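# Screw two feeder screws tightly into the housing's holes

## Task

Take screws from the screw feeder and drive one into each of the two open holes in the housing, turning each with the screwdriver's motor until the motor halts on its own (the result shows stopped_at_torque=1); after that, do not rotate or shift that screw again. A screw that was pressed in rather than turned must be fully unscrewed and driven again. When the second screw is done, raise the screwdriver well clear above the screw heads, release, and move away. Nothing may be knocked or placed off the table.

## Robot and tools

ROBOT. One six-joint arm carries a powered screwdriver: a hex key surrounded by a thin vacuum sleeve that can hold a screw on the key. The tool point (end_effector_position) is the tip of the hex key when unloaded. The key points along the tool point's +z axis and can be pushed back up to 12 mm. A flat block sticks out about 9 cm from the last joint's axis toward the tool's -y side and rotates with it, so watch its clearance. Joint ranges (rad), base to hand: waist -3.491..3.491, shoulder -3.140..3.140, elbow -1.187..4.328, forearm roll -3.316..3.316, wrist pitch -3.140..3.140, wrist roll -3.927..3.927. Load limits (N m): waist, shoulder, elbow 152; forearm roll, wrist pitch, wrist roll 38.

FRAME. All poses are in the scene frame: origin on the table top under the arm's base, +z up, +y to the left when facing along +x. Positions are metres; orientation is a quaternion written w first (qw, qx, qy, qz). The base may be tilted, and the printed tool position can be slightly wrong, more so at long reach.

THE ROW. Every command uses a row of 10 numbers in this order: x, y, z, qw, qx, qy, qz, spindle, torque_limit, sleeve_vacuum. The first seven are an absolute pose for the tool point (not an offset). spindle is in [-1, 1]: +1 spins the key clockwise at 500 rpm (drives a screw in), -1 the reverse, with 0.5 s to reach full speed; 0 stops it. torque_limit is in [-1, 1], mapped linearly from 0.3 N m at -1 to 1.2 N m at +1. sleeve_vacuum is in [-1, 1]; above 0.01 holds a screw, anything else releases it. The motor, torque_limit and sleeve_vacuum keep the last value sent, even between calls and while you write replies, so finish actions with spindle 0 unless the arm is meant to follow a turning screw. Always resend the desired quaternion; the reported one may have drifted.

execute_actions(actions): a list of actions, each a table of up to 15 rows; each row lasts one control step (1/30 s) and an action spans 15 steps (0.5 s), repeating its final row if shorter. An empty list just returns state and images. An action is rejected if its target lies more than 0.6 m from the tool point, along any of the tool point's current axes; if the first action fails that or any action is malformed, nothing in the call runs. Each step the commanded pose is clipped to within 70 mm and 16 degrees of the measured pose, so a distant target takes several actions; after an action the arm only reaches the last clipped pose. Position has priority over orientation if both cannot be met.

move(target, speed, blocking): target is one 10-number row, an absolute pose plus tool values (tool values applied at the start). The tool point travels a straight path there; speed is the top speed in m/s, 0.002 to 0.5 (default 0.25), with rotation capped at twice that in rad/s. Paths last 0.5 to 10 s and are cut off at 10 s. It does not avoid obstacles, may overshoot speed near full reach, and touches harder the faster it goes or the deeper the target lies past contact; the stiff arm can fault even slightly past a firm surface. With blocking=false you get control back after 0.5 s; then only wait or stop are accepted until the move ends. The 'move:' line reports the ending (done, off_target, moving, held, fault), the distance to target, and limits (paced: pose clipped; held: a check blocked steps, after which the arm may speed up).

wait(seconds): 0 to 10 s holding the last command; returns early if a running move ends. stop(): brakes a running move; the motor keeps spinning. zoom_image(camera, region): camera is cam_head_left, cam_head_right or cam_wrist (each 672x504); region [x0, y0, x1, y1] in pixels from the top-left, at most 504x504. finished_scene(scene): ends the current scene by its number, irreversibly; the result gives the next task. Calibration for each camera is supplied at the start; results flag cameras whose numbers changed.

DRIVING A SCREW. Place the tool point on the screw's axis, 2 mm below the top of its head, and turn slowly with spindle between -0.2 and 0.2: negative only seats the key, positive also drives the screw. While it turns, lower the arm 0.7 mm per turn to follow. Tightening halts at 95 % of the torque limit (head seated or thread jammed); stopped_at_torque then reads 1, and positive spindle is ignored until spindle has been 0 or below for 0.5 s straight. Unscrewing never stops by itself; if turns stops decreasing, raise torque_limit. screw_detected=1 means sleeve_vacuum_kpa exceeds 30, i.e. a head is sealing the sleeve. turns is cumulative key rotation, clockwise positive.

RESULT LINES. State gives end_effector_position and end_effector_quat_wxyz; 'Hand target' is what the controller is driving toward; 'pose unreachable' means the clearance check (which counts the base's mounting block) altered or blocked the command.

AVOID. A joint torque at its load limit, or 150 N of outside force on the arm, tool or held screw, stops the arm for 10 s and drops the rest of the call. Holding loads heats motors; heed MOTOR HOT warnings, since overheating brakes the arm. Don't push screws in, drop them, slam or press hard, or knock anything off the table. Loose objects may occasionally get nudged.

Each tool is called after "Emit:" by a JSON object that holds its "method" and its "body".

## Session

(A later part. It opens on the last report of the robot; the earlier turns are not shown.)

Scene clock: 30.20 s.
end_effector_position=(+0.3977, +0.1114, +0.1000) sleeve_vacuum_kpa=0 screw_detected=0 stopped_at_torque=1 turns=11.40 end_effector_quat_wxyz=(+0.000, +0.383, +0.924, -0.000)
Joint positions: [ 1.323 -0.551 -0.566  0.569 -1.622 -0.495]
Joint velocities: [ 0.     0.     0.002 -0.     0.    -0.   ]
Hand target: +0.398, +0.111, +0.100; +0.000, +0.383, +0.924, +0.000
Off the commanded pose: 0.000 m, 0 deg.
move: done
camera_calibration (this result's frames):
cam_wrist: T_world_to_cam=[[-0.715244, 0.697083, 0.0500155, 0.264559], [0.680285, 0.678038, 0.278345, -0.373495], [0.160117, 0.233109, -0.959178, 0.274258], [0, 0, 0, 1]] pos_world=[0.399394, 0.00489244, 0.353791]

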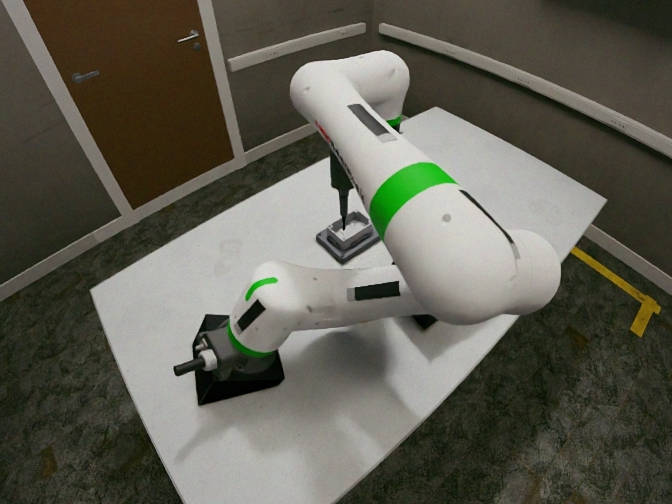

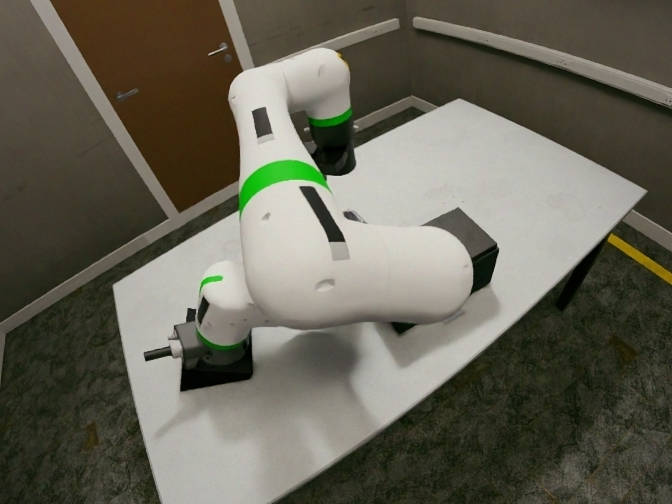

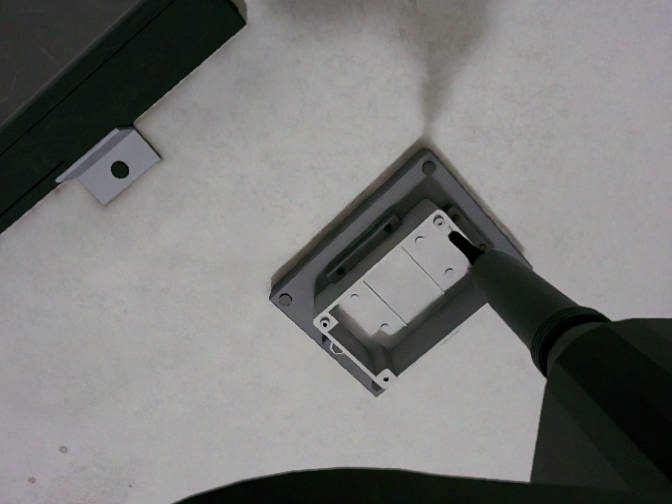

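Emit:
{"method": "move", "body": {"target": [0.405, -0.05, 0.19, 0, 0.3827, 0.9239, 0, 0, 0, 0], "speed": 0.2}}

Emit:
{"method": "move", "body": {"target": [0.4069, -0.1493, 0.178, 0, 0.3827, 0.9239, 0, 0, 0, 0], "speed": 0.15}}

Emit:
{"method": "execute_actions", "body": {"actions": [[[0.4069, -0.1493, 0.172, 0, 0.3827, 0.9239, 0, 0, 0, 1]],[[0.4069, -0.1493, 0.168, 0, 0.3827, 0.9239, 0, 0, 0, 1]],[[0.4069, -0.1493, 0.1655, 0, 0.3827, 0.9239, 0, -0.1, 0, 1]],[[0.4069, -0.1493, 0.1645, 0, 0.3827, 0.9239, 0, -0.1, 0, 1]],[[0.4069, -0.1493, 0.1645, 0, 0.3827, 0.9239, 0, 0, 0, 1]]]}}

Emit:
{"method": "zoom_image", "body": {"camera": "cam_wrist", "region": [400, 190, 500, 270]}}

Scene clock: 31.73 s.
end_effector_position=(+0.4059, -0.0495, +0.1902) sleeve_vacuum_kpa=0 screw_detected=0 stopped_at_torque=1 turns=11.40 end_effector_quat_wxyz=(+0.000, +0.383, +0.924, +0.000)
Joint positions: [ 1.364 -0.807 -0.393  0.629 -2.    -0.282]
Joint velocities: [ 0.003 -0.001  0.001  0.001 -0.001 -0.002]
Hand target: +0.406, -0.050, +0.190; +0.000, +0.383, +0.924, +0.000
Off the commanded pose: 0.001 m, 0 deg.
move: done
camera_calibration (this result's frames):
cam_wrist: T_world_to_cam=[[-0.715291, 0.697022, 0.0501943, 0.378052], [0.680264, 0.678048, 0.278372, -0.294992], [0.159997, 0.233262, -0.959161, 0.396994], [0, 0, 0, 1]] pos_world=[0.407572, -0.156095, 0.443923]

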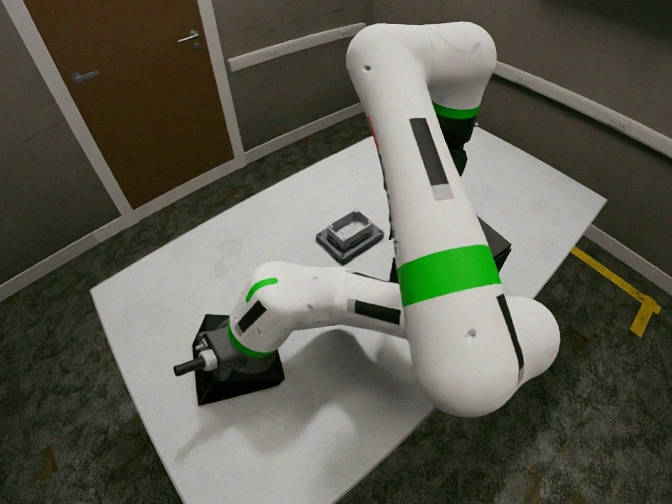

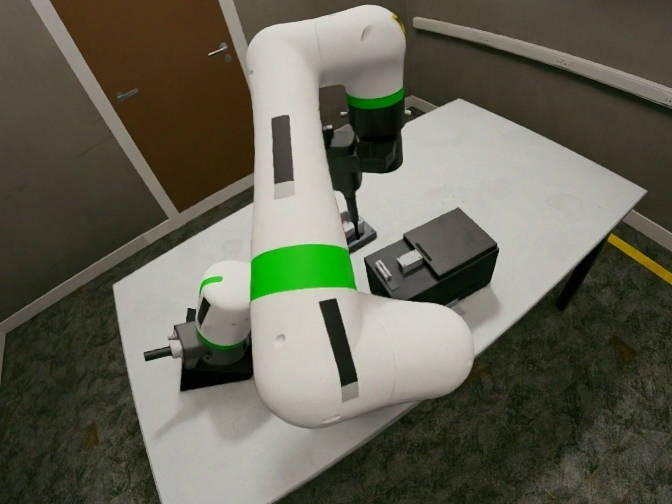

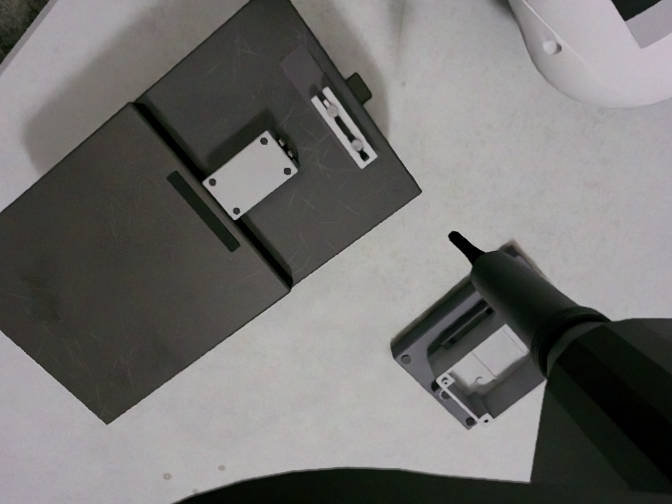

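Scene clock: 33.17 s.
end_effector_position=(+0.4069, -0.1490, +0.1775) sleeve_vacuum_kpa=0 screw_detected=0 stopped_at_torque=1 turns=11.40 end_effector_quat_wxyz=(-0.001, +0.383, +0.924, +0.000)
Joint positions: [ 0.606 -0.781 -0.311  0.464 -1.681  0.348]
Joint velocities: [-0.016  0.005  0.005 -0.009  0.006  0.013]
Hand target: +0.407, -0.149, +0.178; -0.001, +0.383, +0.924, +0.000
Off the commanded pose: 0.001 m, 0 deg.
move: done
camera_calibration (this result's frames):
cam_wrist: T_world_to_cam=[[-0.714786, 0.697309, 0.0533027, 0.448012], [0.681366, 0.677215, 0.277705, -0.225122], [0.157549, 0.234818, -0.959186, 0.409138], [0, 0, 0, 1]] pos_world=[0.409164, -0.25602, 0.431077]

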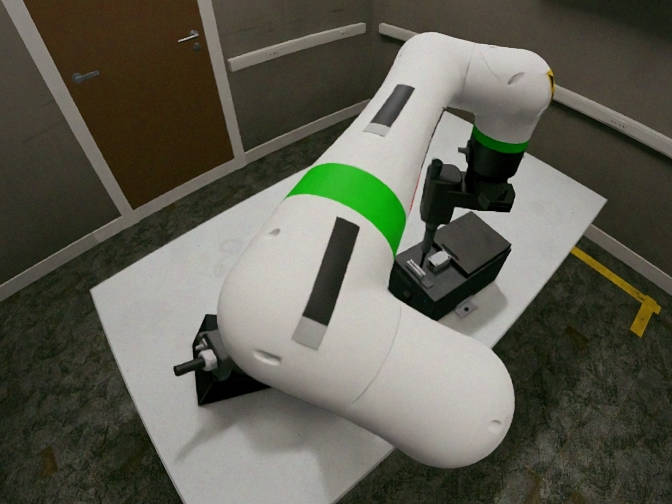

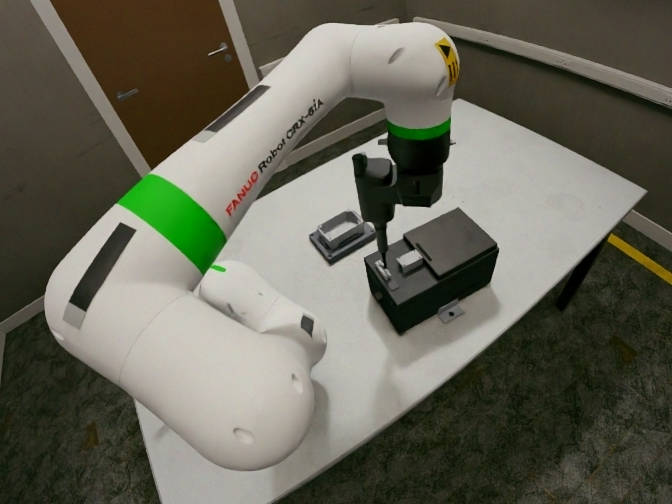

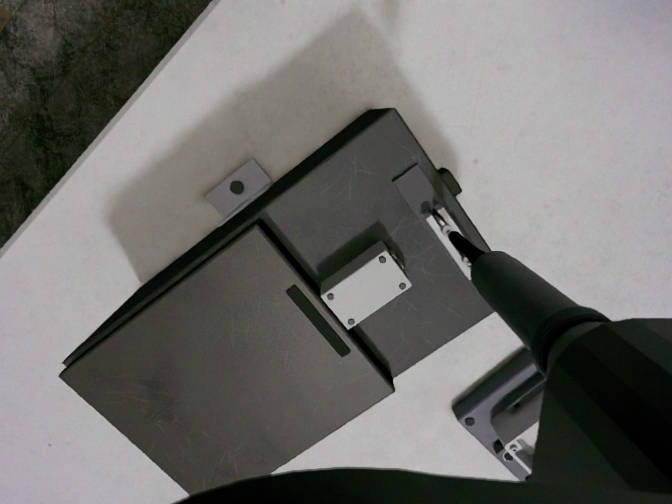

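Scene clock: 35.67 s.
end_effector_position=(+0.4069, -0.1493, +0.1645) sleeve_vacuum_kpa=40 screw_detected=1 stopped_at_torque=1 turns=10.57 end_effector_quat_wxyz=(-0.000, +0.383, +0.924, +0.000)
Joint positions: [ 0.554 -0.776 -0.336  0.446 -1.632  0.377]
Joint velocities: [ 0.     0.001 -0.     0.     0.     0.   ]
Hand target: +0.407, -0.149, +0.164; -0.000, +0.383, +0.924, +0.000
Off the commanded pose: 0.000 m, 0 deg.
camera_calibration (this result's frames):
cam_wrist: T_world_to_cam=[[-0.715209, 0.69709, 0.0504067, 0.449553], [0.680403, 0.67797, 0.278223, -0.220926], [0.159773, 0.233285, -0.959193, 0.395589], [0, 0, 0, 1]] pos_world=[0.408639, -0.255883, 0.418252]

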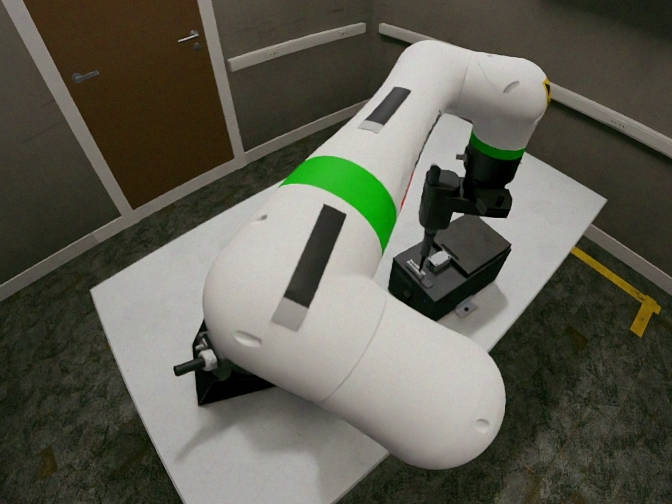

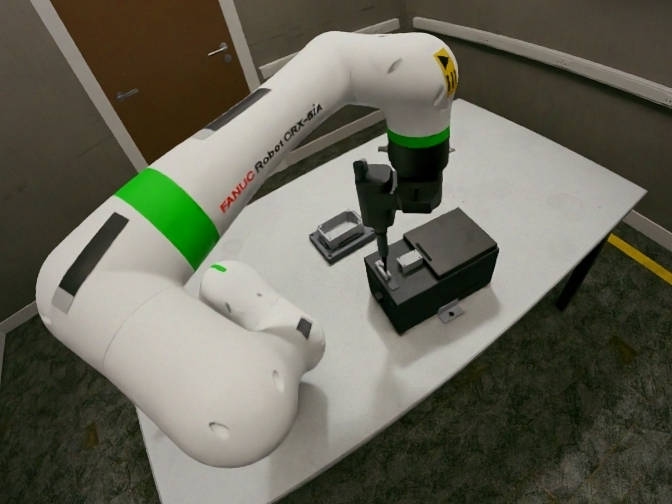

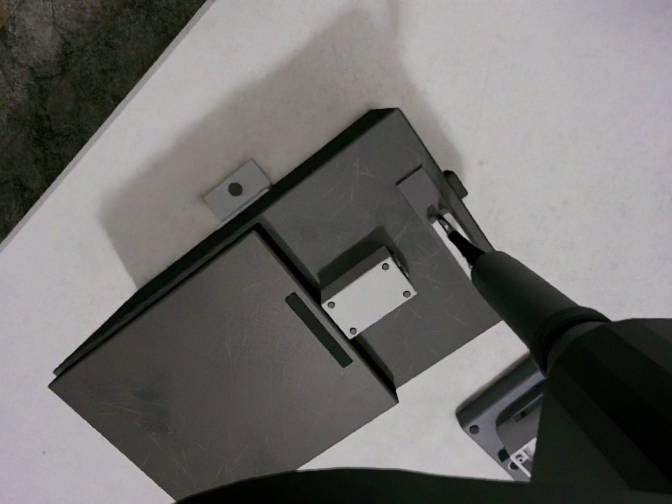

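Region (400, 190, 500, 270) of cam_wrist's 672x504 image, scaled by 5.040, with more detail than that image has; it fills the top 403 rows of this view, and the rest is white.

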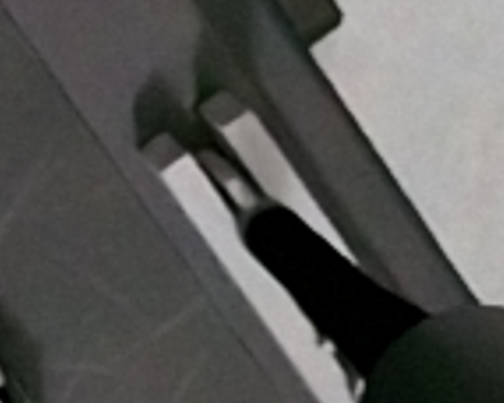

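Emit:
{"method": "move", "body": {"target": [0.4069, -0.1493, 0.192, 0, 0.3827, 0.9239, 0, 0, 0, 1], "speed": 0.05}}

Emit:
{"method": "move", "body": {"target": [0.42, -0.05, 0.19, 0, 0.3827, 0.9239, 0, 0, 0, 1], "speed": 0.15}}

Emit:
{"method": "move", "body": {"target": [0.506, 0.1755, 0.10, 0, 0.3827, 0.9239, 0, 0, 0, 1], "speed": 0.2}}

Emit:
{"method": "move", "body": {"target": [0.506, 0.1755, 0.085, 0, 0.3827, 0.9239, 0, 0, 0, 1], "speed": 0.04}}

Emit:
{"method": "zoom_image", "body": {"camera": "cam_wrist", "region": [400, 190, 500, 270]}}

Scene clock: 36.70 s.
end_effector_position=(+0.4072, -0.1494, +0.1922) sleeve_vacuum_kpa=40 screw_detected=1 stopped_at_torque=1 turns=10.57 end_effector_quat_wxyz=(+0.000, +0.383, +0.924, -0.000)
Joint positions: [ 0.697 -0.795 -0.291  0.501 -1.747  0.294]
Joint velocities: [ 0.005 -0.002 -0.003  0.003 -0.001 -0.004]
Hand target: +0.407, -0.149, +0.192; +0.000, +0.383, +0.924, -0.000
Off the commanded pose: 0.000 m, 0 deg.
move: done
camera_calibration (this result's frames):
cam_wrist: T_world_to_cam=[[-0.715295, 0.697046, 0.0498087, 0.448522], [0.680204, 0.678123, 0.278338, -0.228685], [0.160238, 0.232974, -0.959191, 0.421872], [0, 0, 0, 1]] pos_world=[0.408778, -0.255849, 0.445967]

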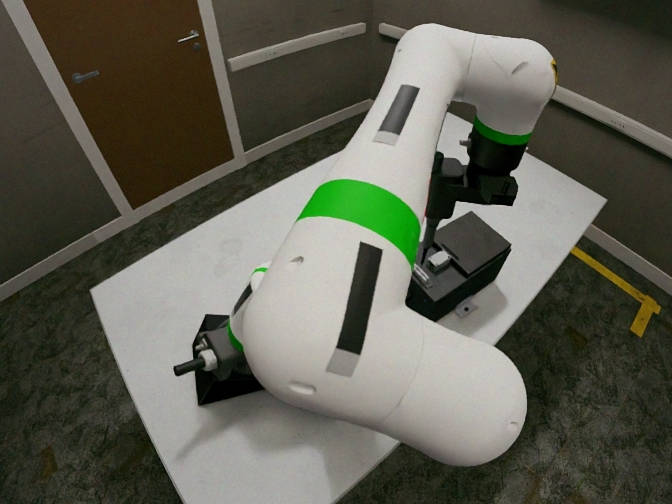

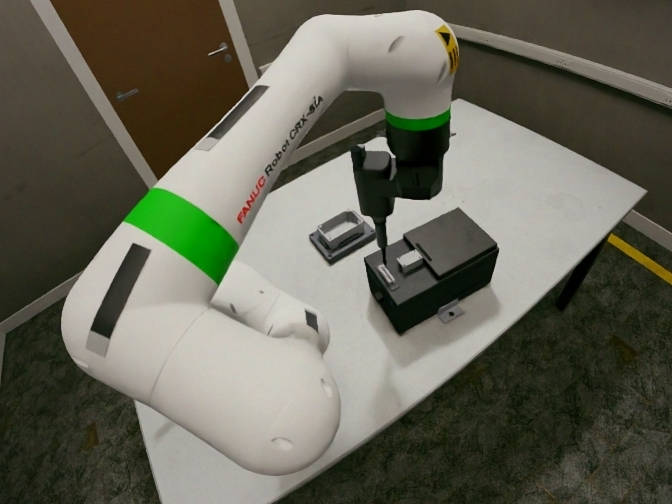

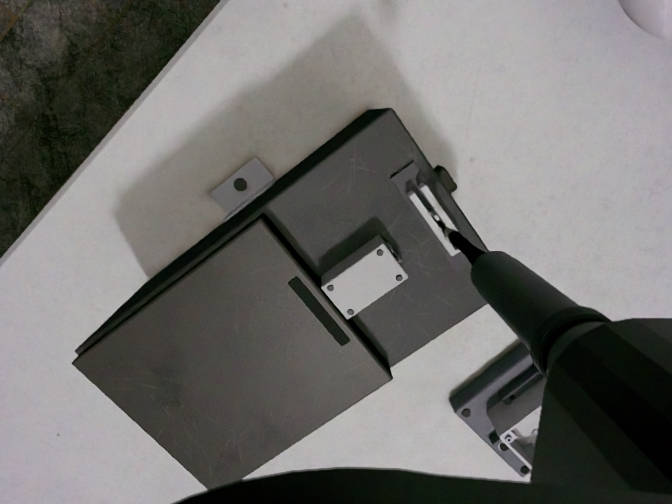

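Scene clock: 37.77 s.
end_effector_position=(+0.4199, -0.0502, +0.1904) sleeve_vacuum_kpa=40 screw_detected=1 stopped_at_torque=1 turns=10.57 end_effector_quat_wxyz=(+0.001, +0.383, +0.924, -0.000)
Joint positions: [ 1.236 -0.76  -0.361  0.616 -1.92  -0.187]
Joint velocities: [ 0.008 -0.002 -0.002  0.002 -0.004 -0.006]
Hand target: +0.420, -0.050, +0.190; +0.001, +0.383, +0.924, -0.000
Off the commanded pose: 0.000 m, 0 deg.
move: done
camera_calibration (this result's frames):
cam_wrist: T_world_to_cam=[[-0.715502, 0.696942, 0.0482551, 0.38897], [0.67972, 0.678538, 0.27851, -0.30387], [0.161363, 0.232075, -0.95922, 0.394474], [0, 0, 0, 1]] pos_world=[0.421202, -0.156449, 0.444249]

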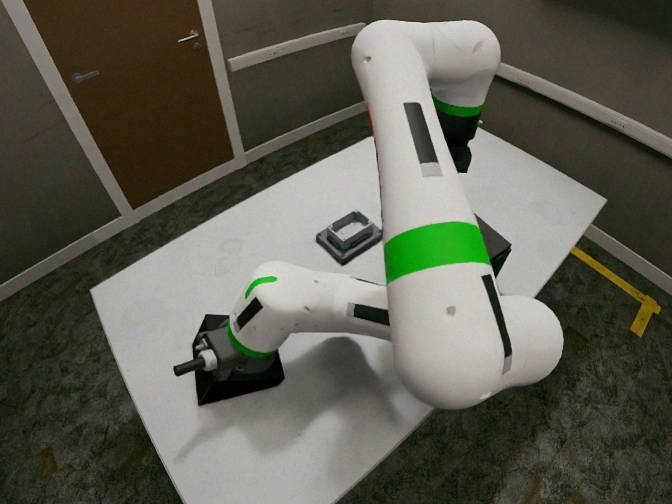

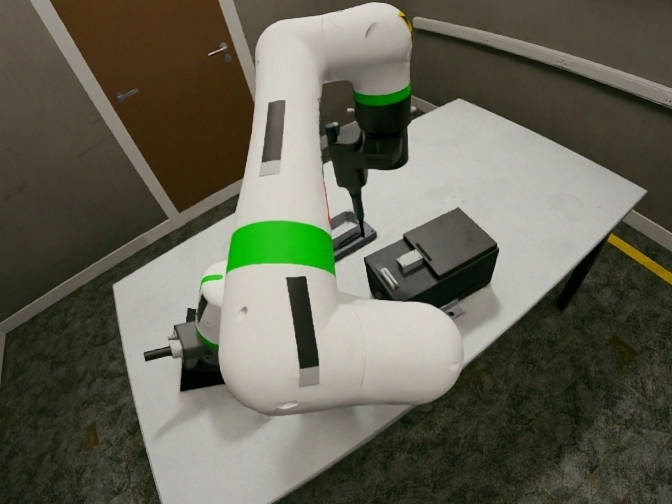

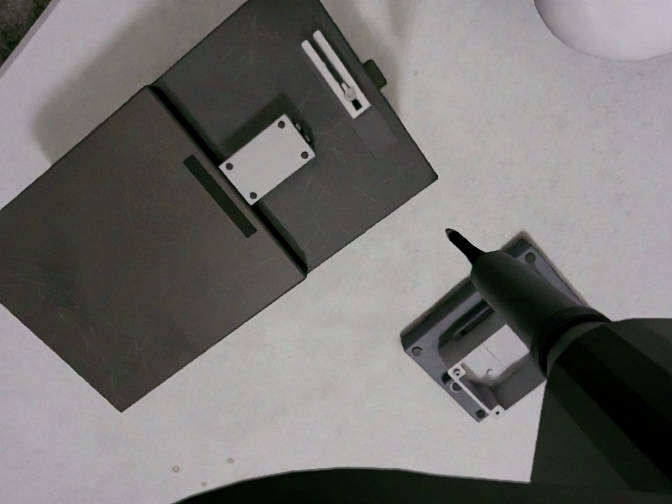

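Scene clock: 39.47 s.
end_effector_position=(+0.5048, +0.1754, +0.1000) sleeve_vacuum_kpa=40 screw_detected=1 stopped_at_torque=1 turns=10.57 end_effector_quat_wxyz=(-0.000, +0.383, +0.924, +0.000)
Joint positions: [ 1.097 -0.222 -0.262  0.57  -1.479 -0.318]
Joint velocities: [ 0.     0.001 -0.    -0.     0.     0.001]
Hand target: +0.505, +0.175, +0.100; -0.000, +0.383, +0.924, -0.000
Off the commanded pose: 0.001 m, 0 deg.
move: done
camera_calibration (this result's frames):
cam_wrist: T_world_to_cam=[[-0.71503, 0.697233, 0.0509724, 0.296273], [0.680702, 0.677751, 0.278024, -0.489792], [0.159301, 0.233493, -0.959221, 0.242504], [0, 0, 0, 1]] pos_world=[0.506615, 0.0687628, 0.353687]

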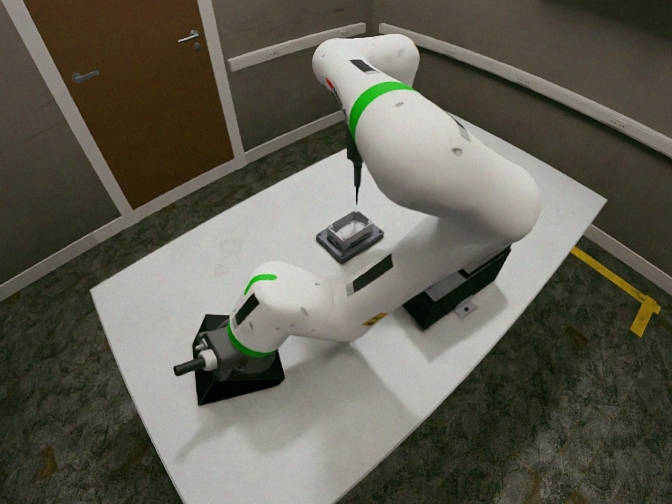

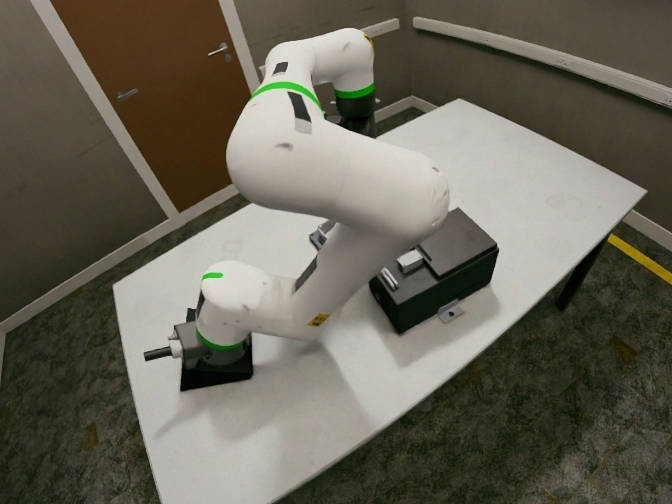

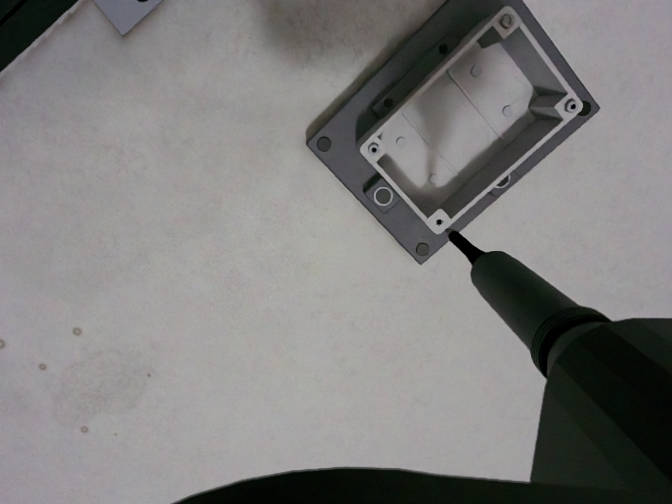

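Scene clock: 40.17 s.
end_effector_position=(+0.5060, +0.1755, +0.0850) sleeve_vacuum_kpa=40 screw_detected=1 stopped_at_torque=1 turns=10.57 end_effector_quat_wxyz=(-0.000, +0.383, +0.924, +0.000)
Joint positions: [ 1.071 -0.215 -0.284  0.572 -1.44  -0.313]
Joint velocities: [ 0.     0.     0.    -0.    -0.001 -0.   ]
Hand target: +0.506, +0.175, +0.085; -0.000, +0.383, +0.924, +0.000
Off the commanded pose: 0.000 m, 0 deg.
move: done
camera_calibration (this result's frames):
cam_wrist: T_world_to_cam=[[-0.715196, 0.697098, 0.0504903, 0.297985], [0.680429, 0.677944, 0.278224, -0.486431], [0.159719, 0.23334, -0.959188, 0.227762], [0, 0, 0, 1]] pos_world=[0.507722, 0.0689018, 0.338758]

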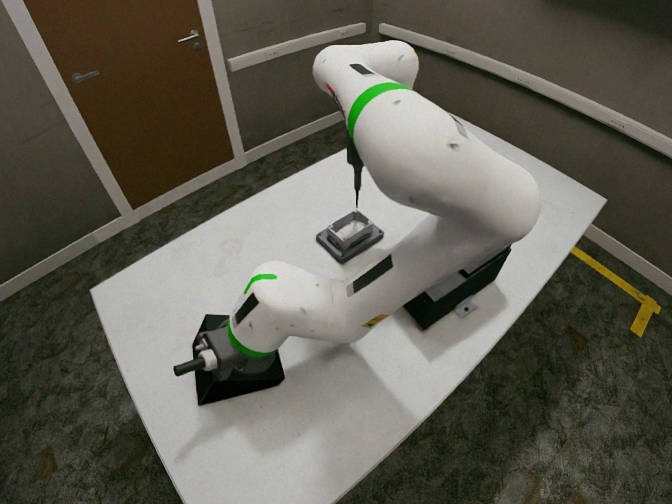

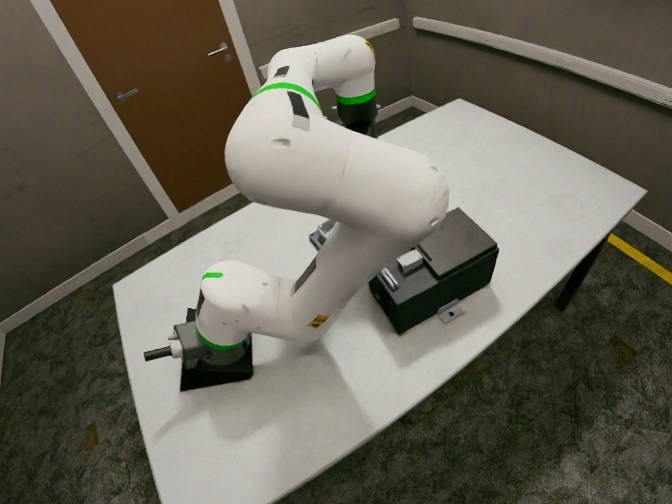

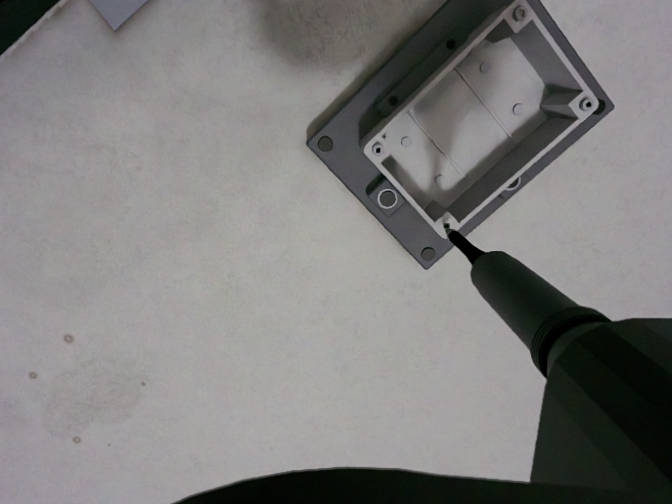

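Region (400, 190, 500, 270) of cam_wrist's 672x504 image, scaled by 5.040, with more detail than that image has; it fills the top 403 rows of this view, and the rest is white.

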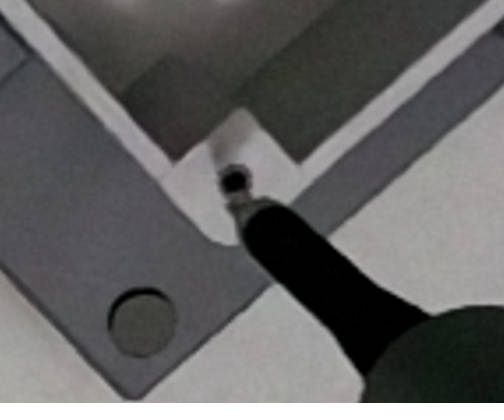

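Emit:
{"method": "move", "body": {"target": [0.5046, 0.1759, 0.080, 0, 0.3827, 0.9239, 0, 0, 0, 1], "speed": 0.02}}

Emit:
{"method": "move", "body": {"target": [0.5046, 0.1759, 0.0735, 0, 0.3827, 0.9239, 0, 0, 0, 1], "speed": 0.01}}

Emit:
{"method": "zoom_image", "body": {"camera": "cam_wrist", "region": [420, 200, 480, 250]}}

Scene clock: 41.03 s.
end_effector_position=(+0.5046, +0.1759, +0.0800) sleeve_vacuum_kpa=40 screw_detected=1 stopped_at_torque=1 turns=10.57 end_effector_quat_wxyz=(-0.000, +0.383, +0.924, -0.000)
Joint positions: [ 1.067 -0.214 -0.295  0.573 -1.428 -0.315]
Joint velocities: [-0.  0. -0. -0.  0. -0.]
Hand target: +0.505, +0.176, +0.080; -0.000, +0.383, +0.924, +0.000
Off the commanded pose: 0.000 m, 0 deg.
move: done
camera_calibration (this result's frames):
cam_wrist: T_world_to_cam=[[-0.715216, 0.697084, 0.0504046, 0.297], [0.680399, 0.67798, 0.278209, -0.484353], [0.159762, 0.233274, -0.959197, 0.223075], [0, 0, 0, 1]] pos_world=[0.506334, 0.0693101, 0.333754]

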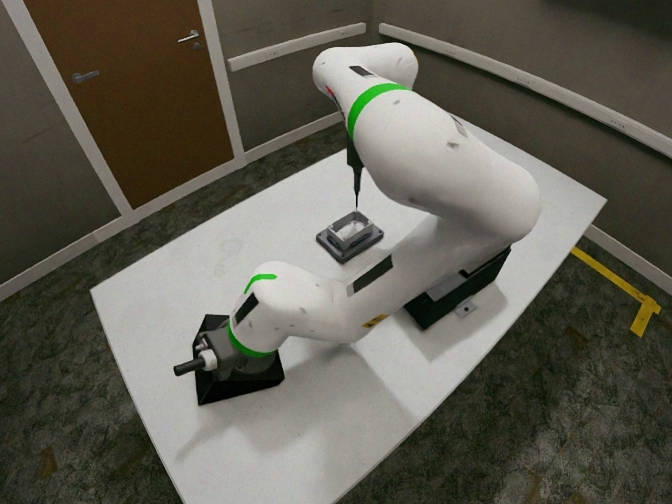

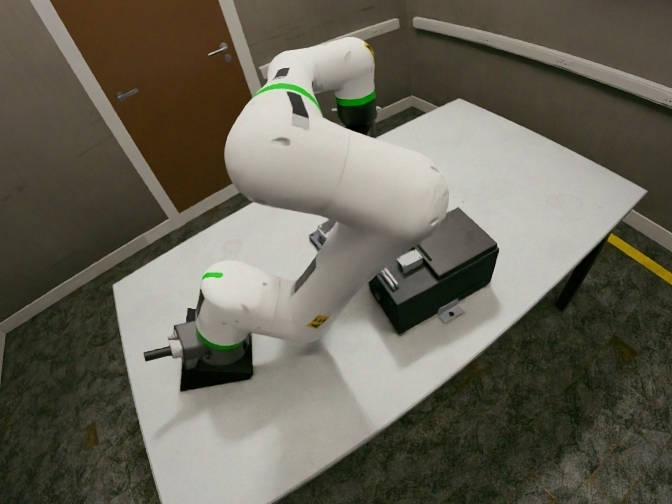

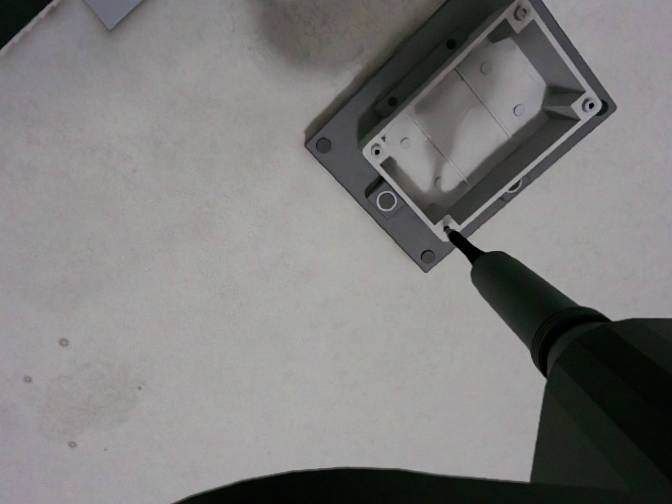

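Scene clock: 41.90 s.
end_effector_position=(+0.5046, +0.1759, +0.0735) sleeve_vacuum_kpa=36 screw_detected=1 stopped_at_torque=1 turns=10.57 end_effector_quat_wxyz=(-0.000, +0.383, +0.924, +0.000)
Joint positions: [ 1.057 -0.212 -0.306  0.573 -1.411 -0.314]
Joint velocities: [-0.    -0.    -0.    -0.001  0.    -0.   ]
Hand target: +0.505, +0.176, +0.073; -0.000, +0.383, +0.924, +0.000
Off the commanded pose: 0.000 m, 0 deg.
move: done
camera_calibration (this result's frames):
cam_wrist: T_world_to_cam=[[-0.715204, 0.697093, 0.0504371, 0.29731], [0.680413, 0.67796, 0.278225, -0.482557], [0.159755, 0.233306, -0.959191, 0.216844], [0, 0, 0, 1]] pos_world=[0.506333, 0.0693107, 0.327259]

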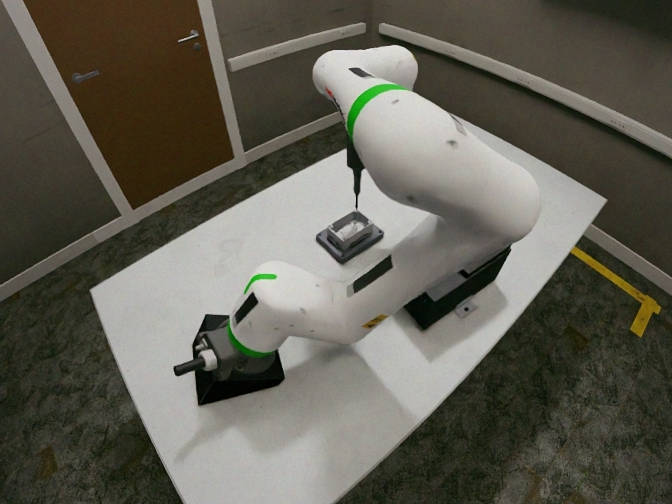

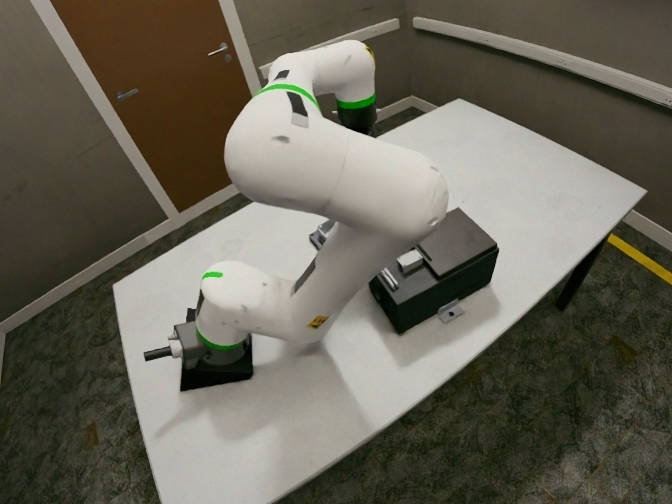

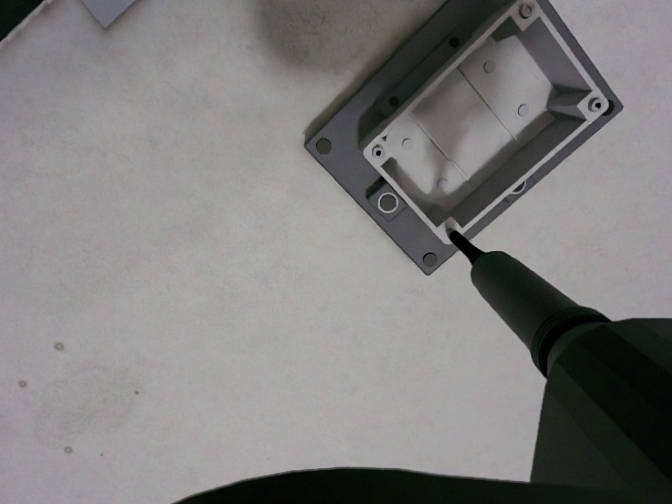

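Region (420, 200, 480, 250) of cam_wrist's 672x504 image, scaled by 8.400, with more detail than that image has.

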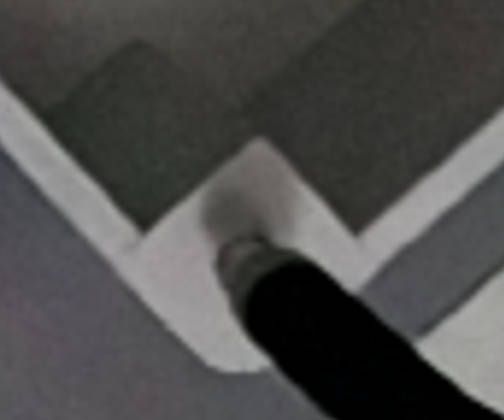

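Retracted a bit more (surface higher here) → hole likely slightly −y.

Emit:
{"method": "execute_actions", "body": {"actions": [[[0.5046, 0.1754, 0.0735, 0, 0.3827, 0.9239, 0, 0, 0, 1]]]}}

Scene clock: 42.43 s.
end_effector_position=(+0.5046, +0.1754, +0.0735) sleeve_vacuum_kpa=29 screw_detected=0 stopped_at_torque=1 turns=10.57 end_effector_quat_wxyz=(+0.000, +0.383, +0.924, +0.000)
Joint positions: [ 1.056 -0.212 -0.306  0.573 -1.411 -0.313]
Joint velocities: [ 0.     0.     0.001  0.    -0.001 -0.   ]
Hand target: +0.505, +0.175, +0.073; -0.000, +0.383, +0.924, +0.000
Off the commanded pose: 0.000 m, 0 deg.
camera_calibration (this result's frames):
cam_wrist: T_world_to_cam=[[-0.715219, 0.697082, 0.0503823, 0.297688], [0.680384, 0.677975, 0.27826, -0.482237], [0.159812, 0.233296, -0.959184, 0.21692], [0, 0, 0, 1]] pos_world=[0.506352, 0.0688252, 0.327255]

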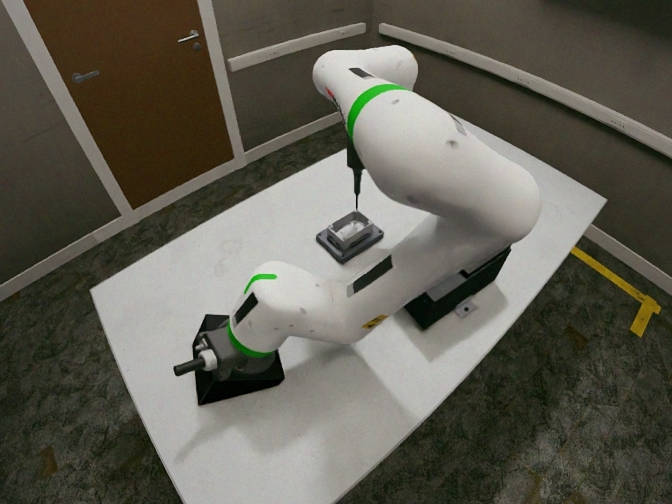

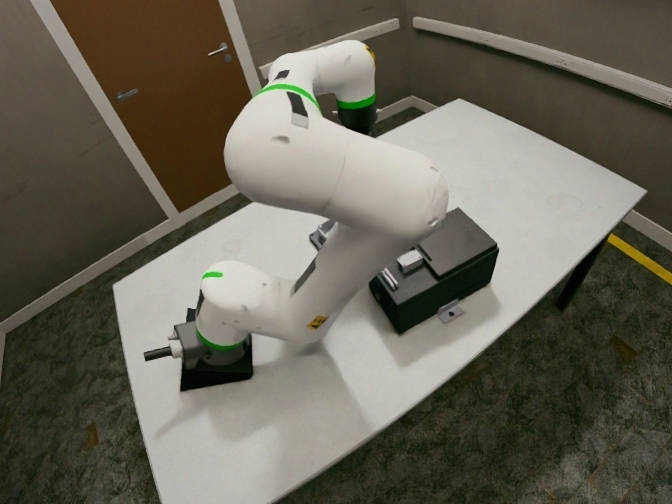

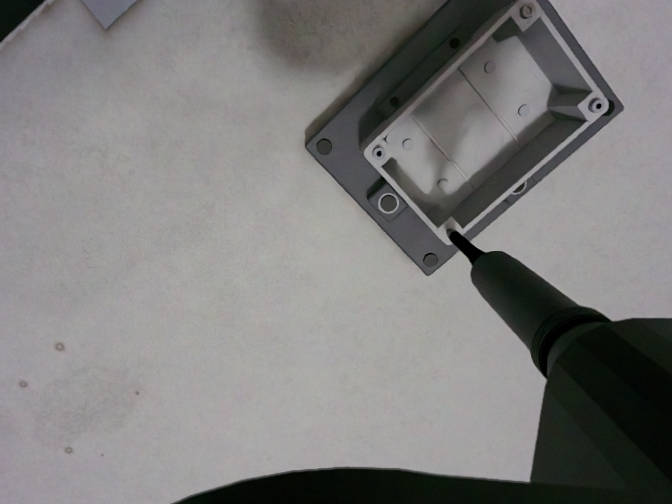

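Emit:
{"method": "execute_actions", "body": {"actions": [[[0.5046, 0.1762, 0.0735, 0, 0.3827, 0.9239, 0, 0, 0, 1]]]}}

Scene clock: 42.97 s.
end_effector_position=(+0.5046, +0.1762, +0.0735) sleeve_vacuum_kpa=39 screw_detected=1 stopped_at_torque=1 turns=10.57 end_effector_quat_wxyz=(-0.000, +0.383, +0.924, -0.000)
Joint positions: [ 1.057 -0.211 -0.306  0.573 -1.411 -0.314]
Joint velocities: [-0.    -0.     0.    -0.    -0.001 -0.   ]
Hand target: +0.505, +0.176, +0.074; +0.000, +0.383, +0.924, -0.000
Off the commanded pose: 0.000 m, 0 deg.
camera_calibration (this result's frames):
cam_wrist: T_world_to_cam=[[-0.715226, 0.697074, 0.0503888, 0.297123], [0.680385, 0.677991, 0.278215, -0.482748], [0.159773, 0.23327, -0.959196, 0.216753], [0, 0, 0, 1]] pos_world=[0.506333, 0.06962, 0.327245]

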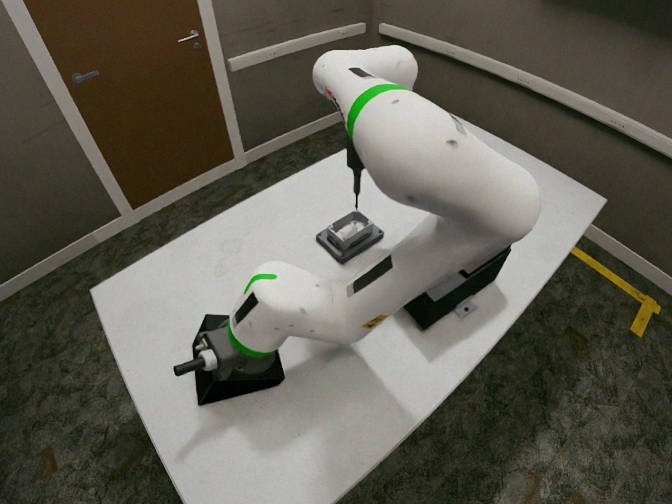

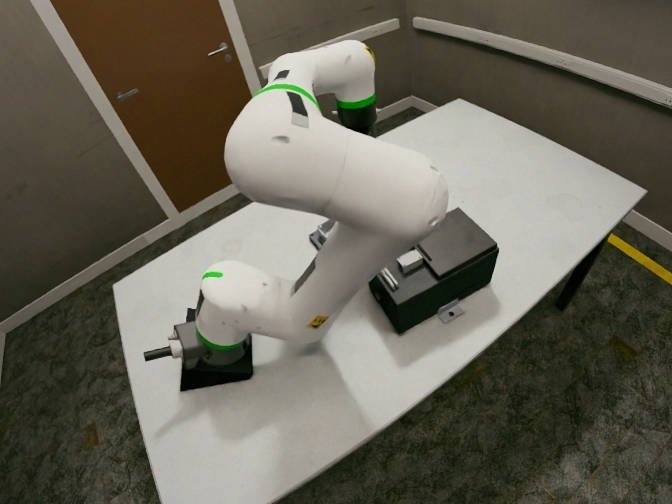

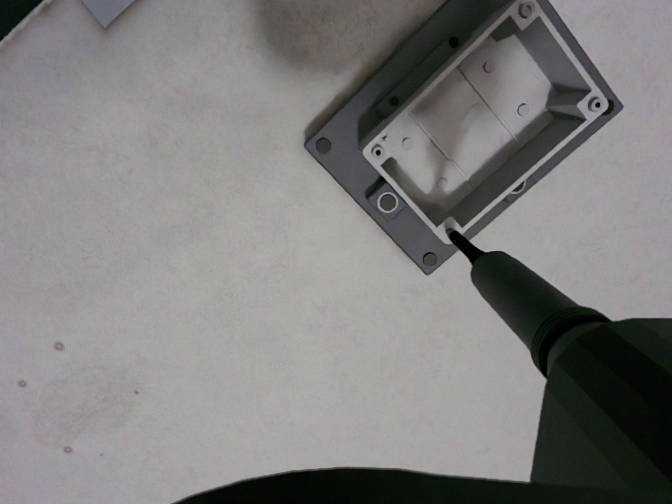

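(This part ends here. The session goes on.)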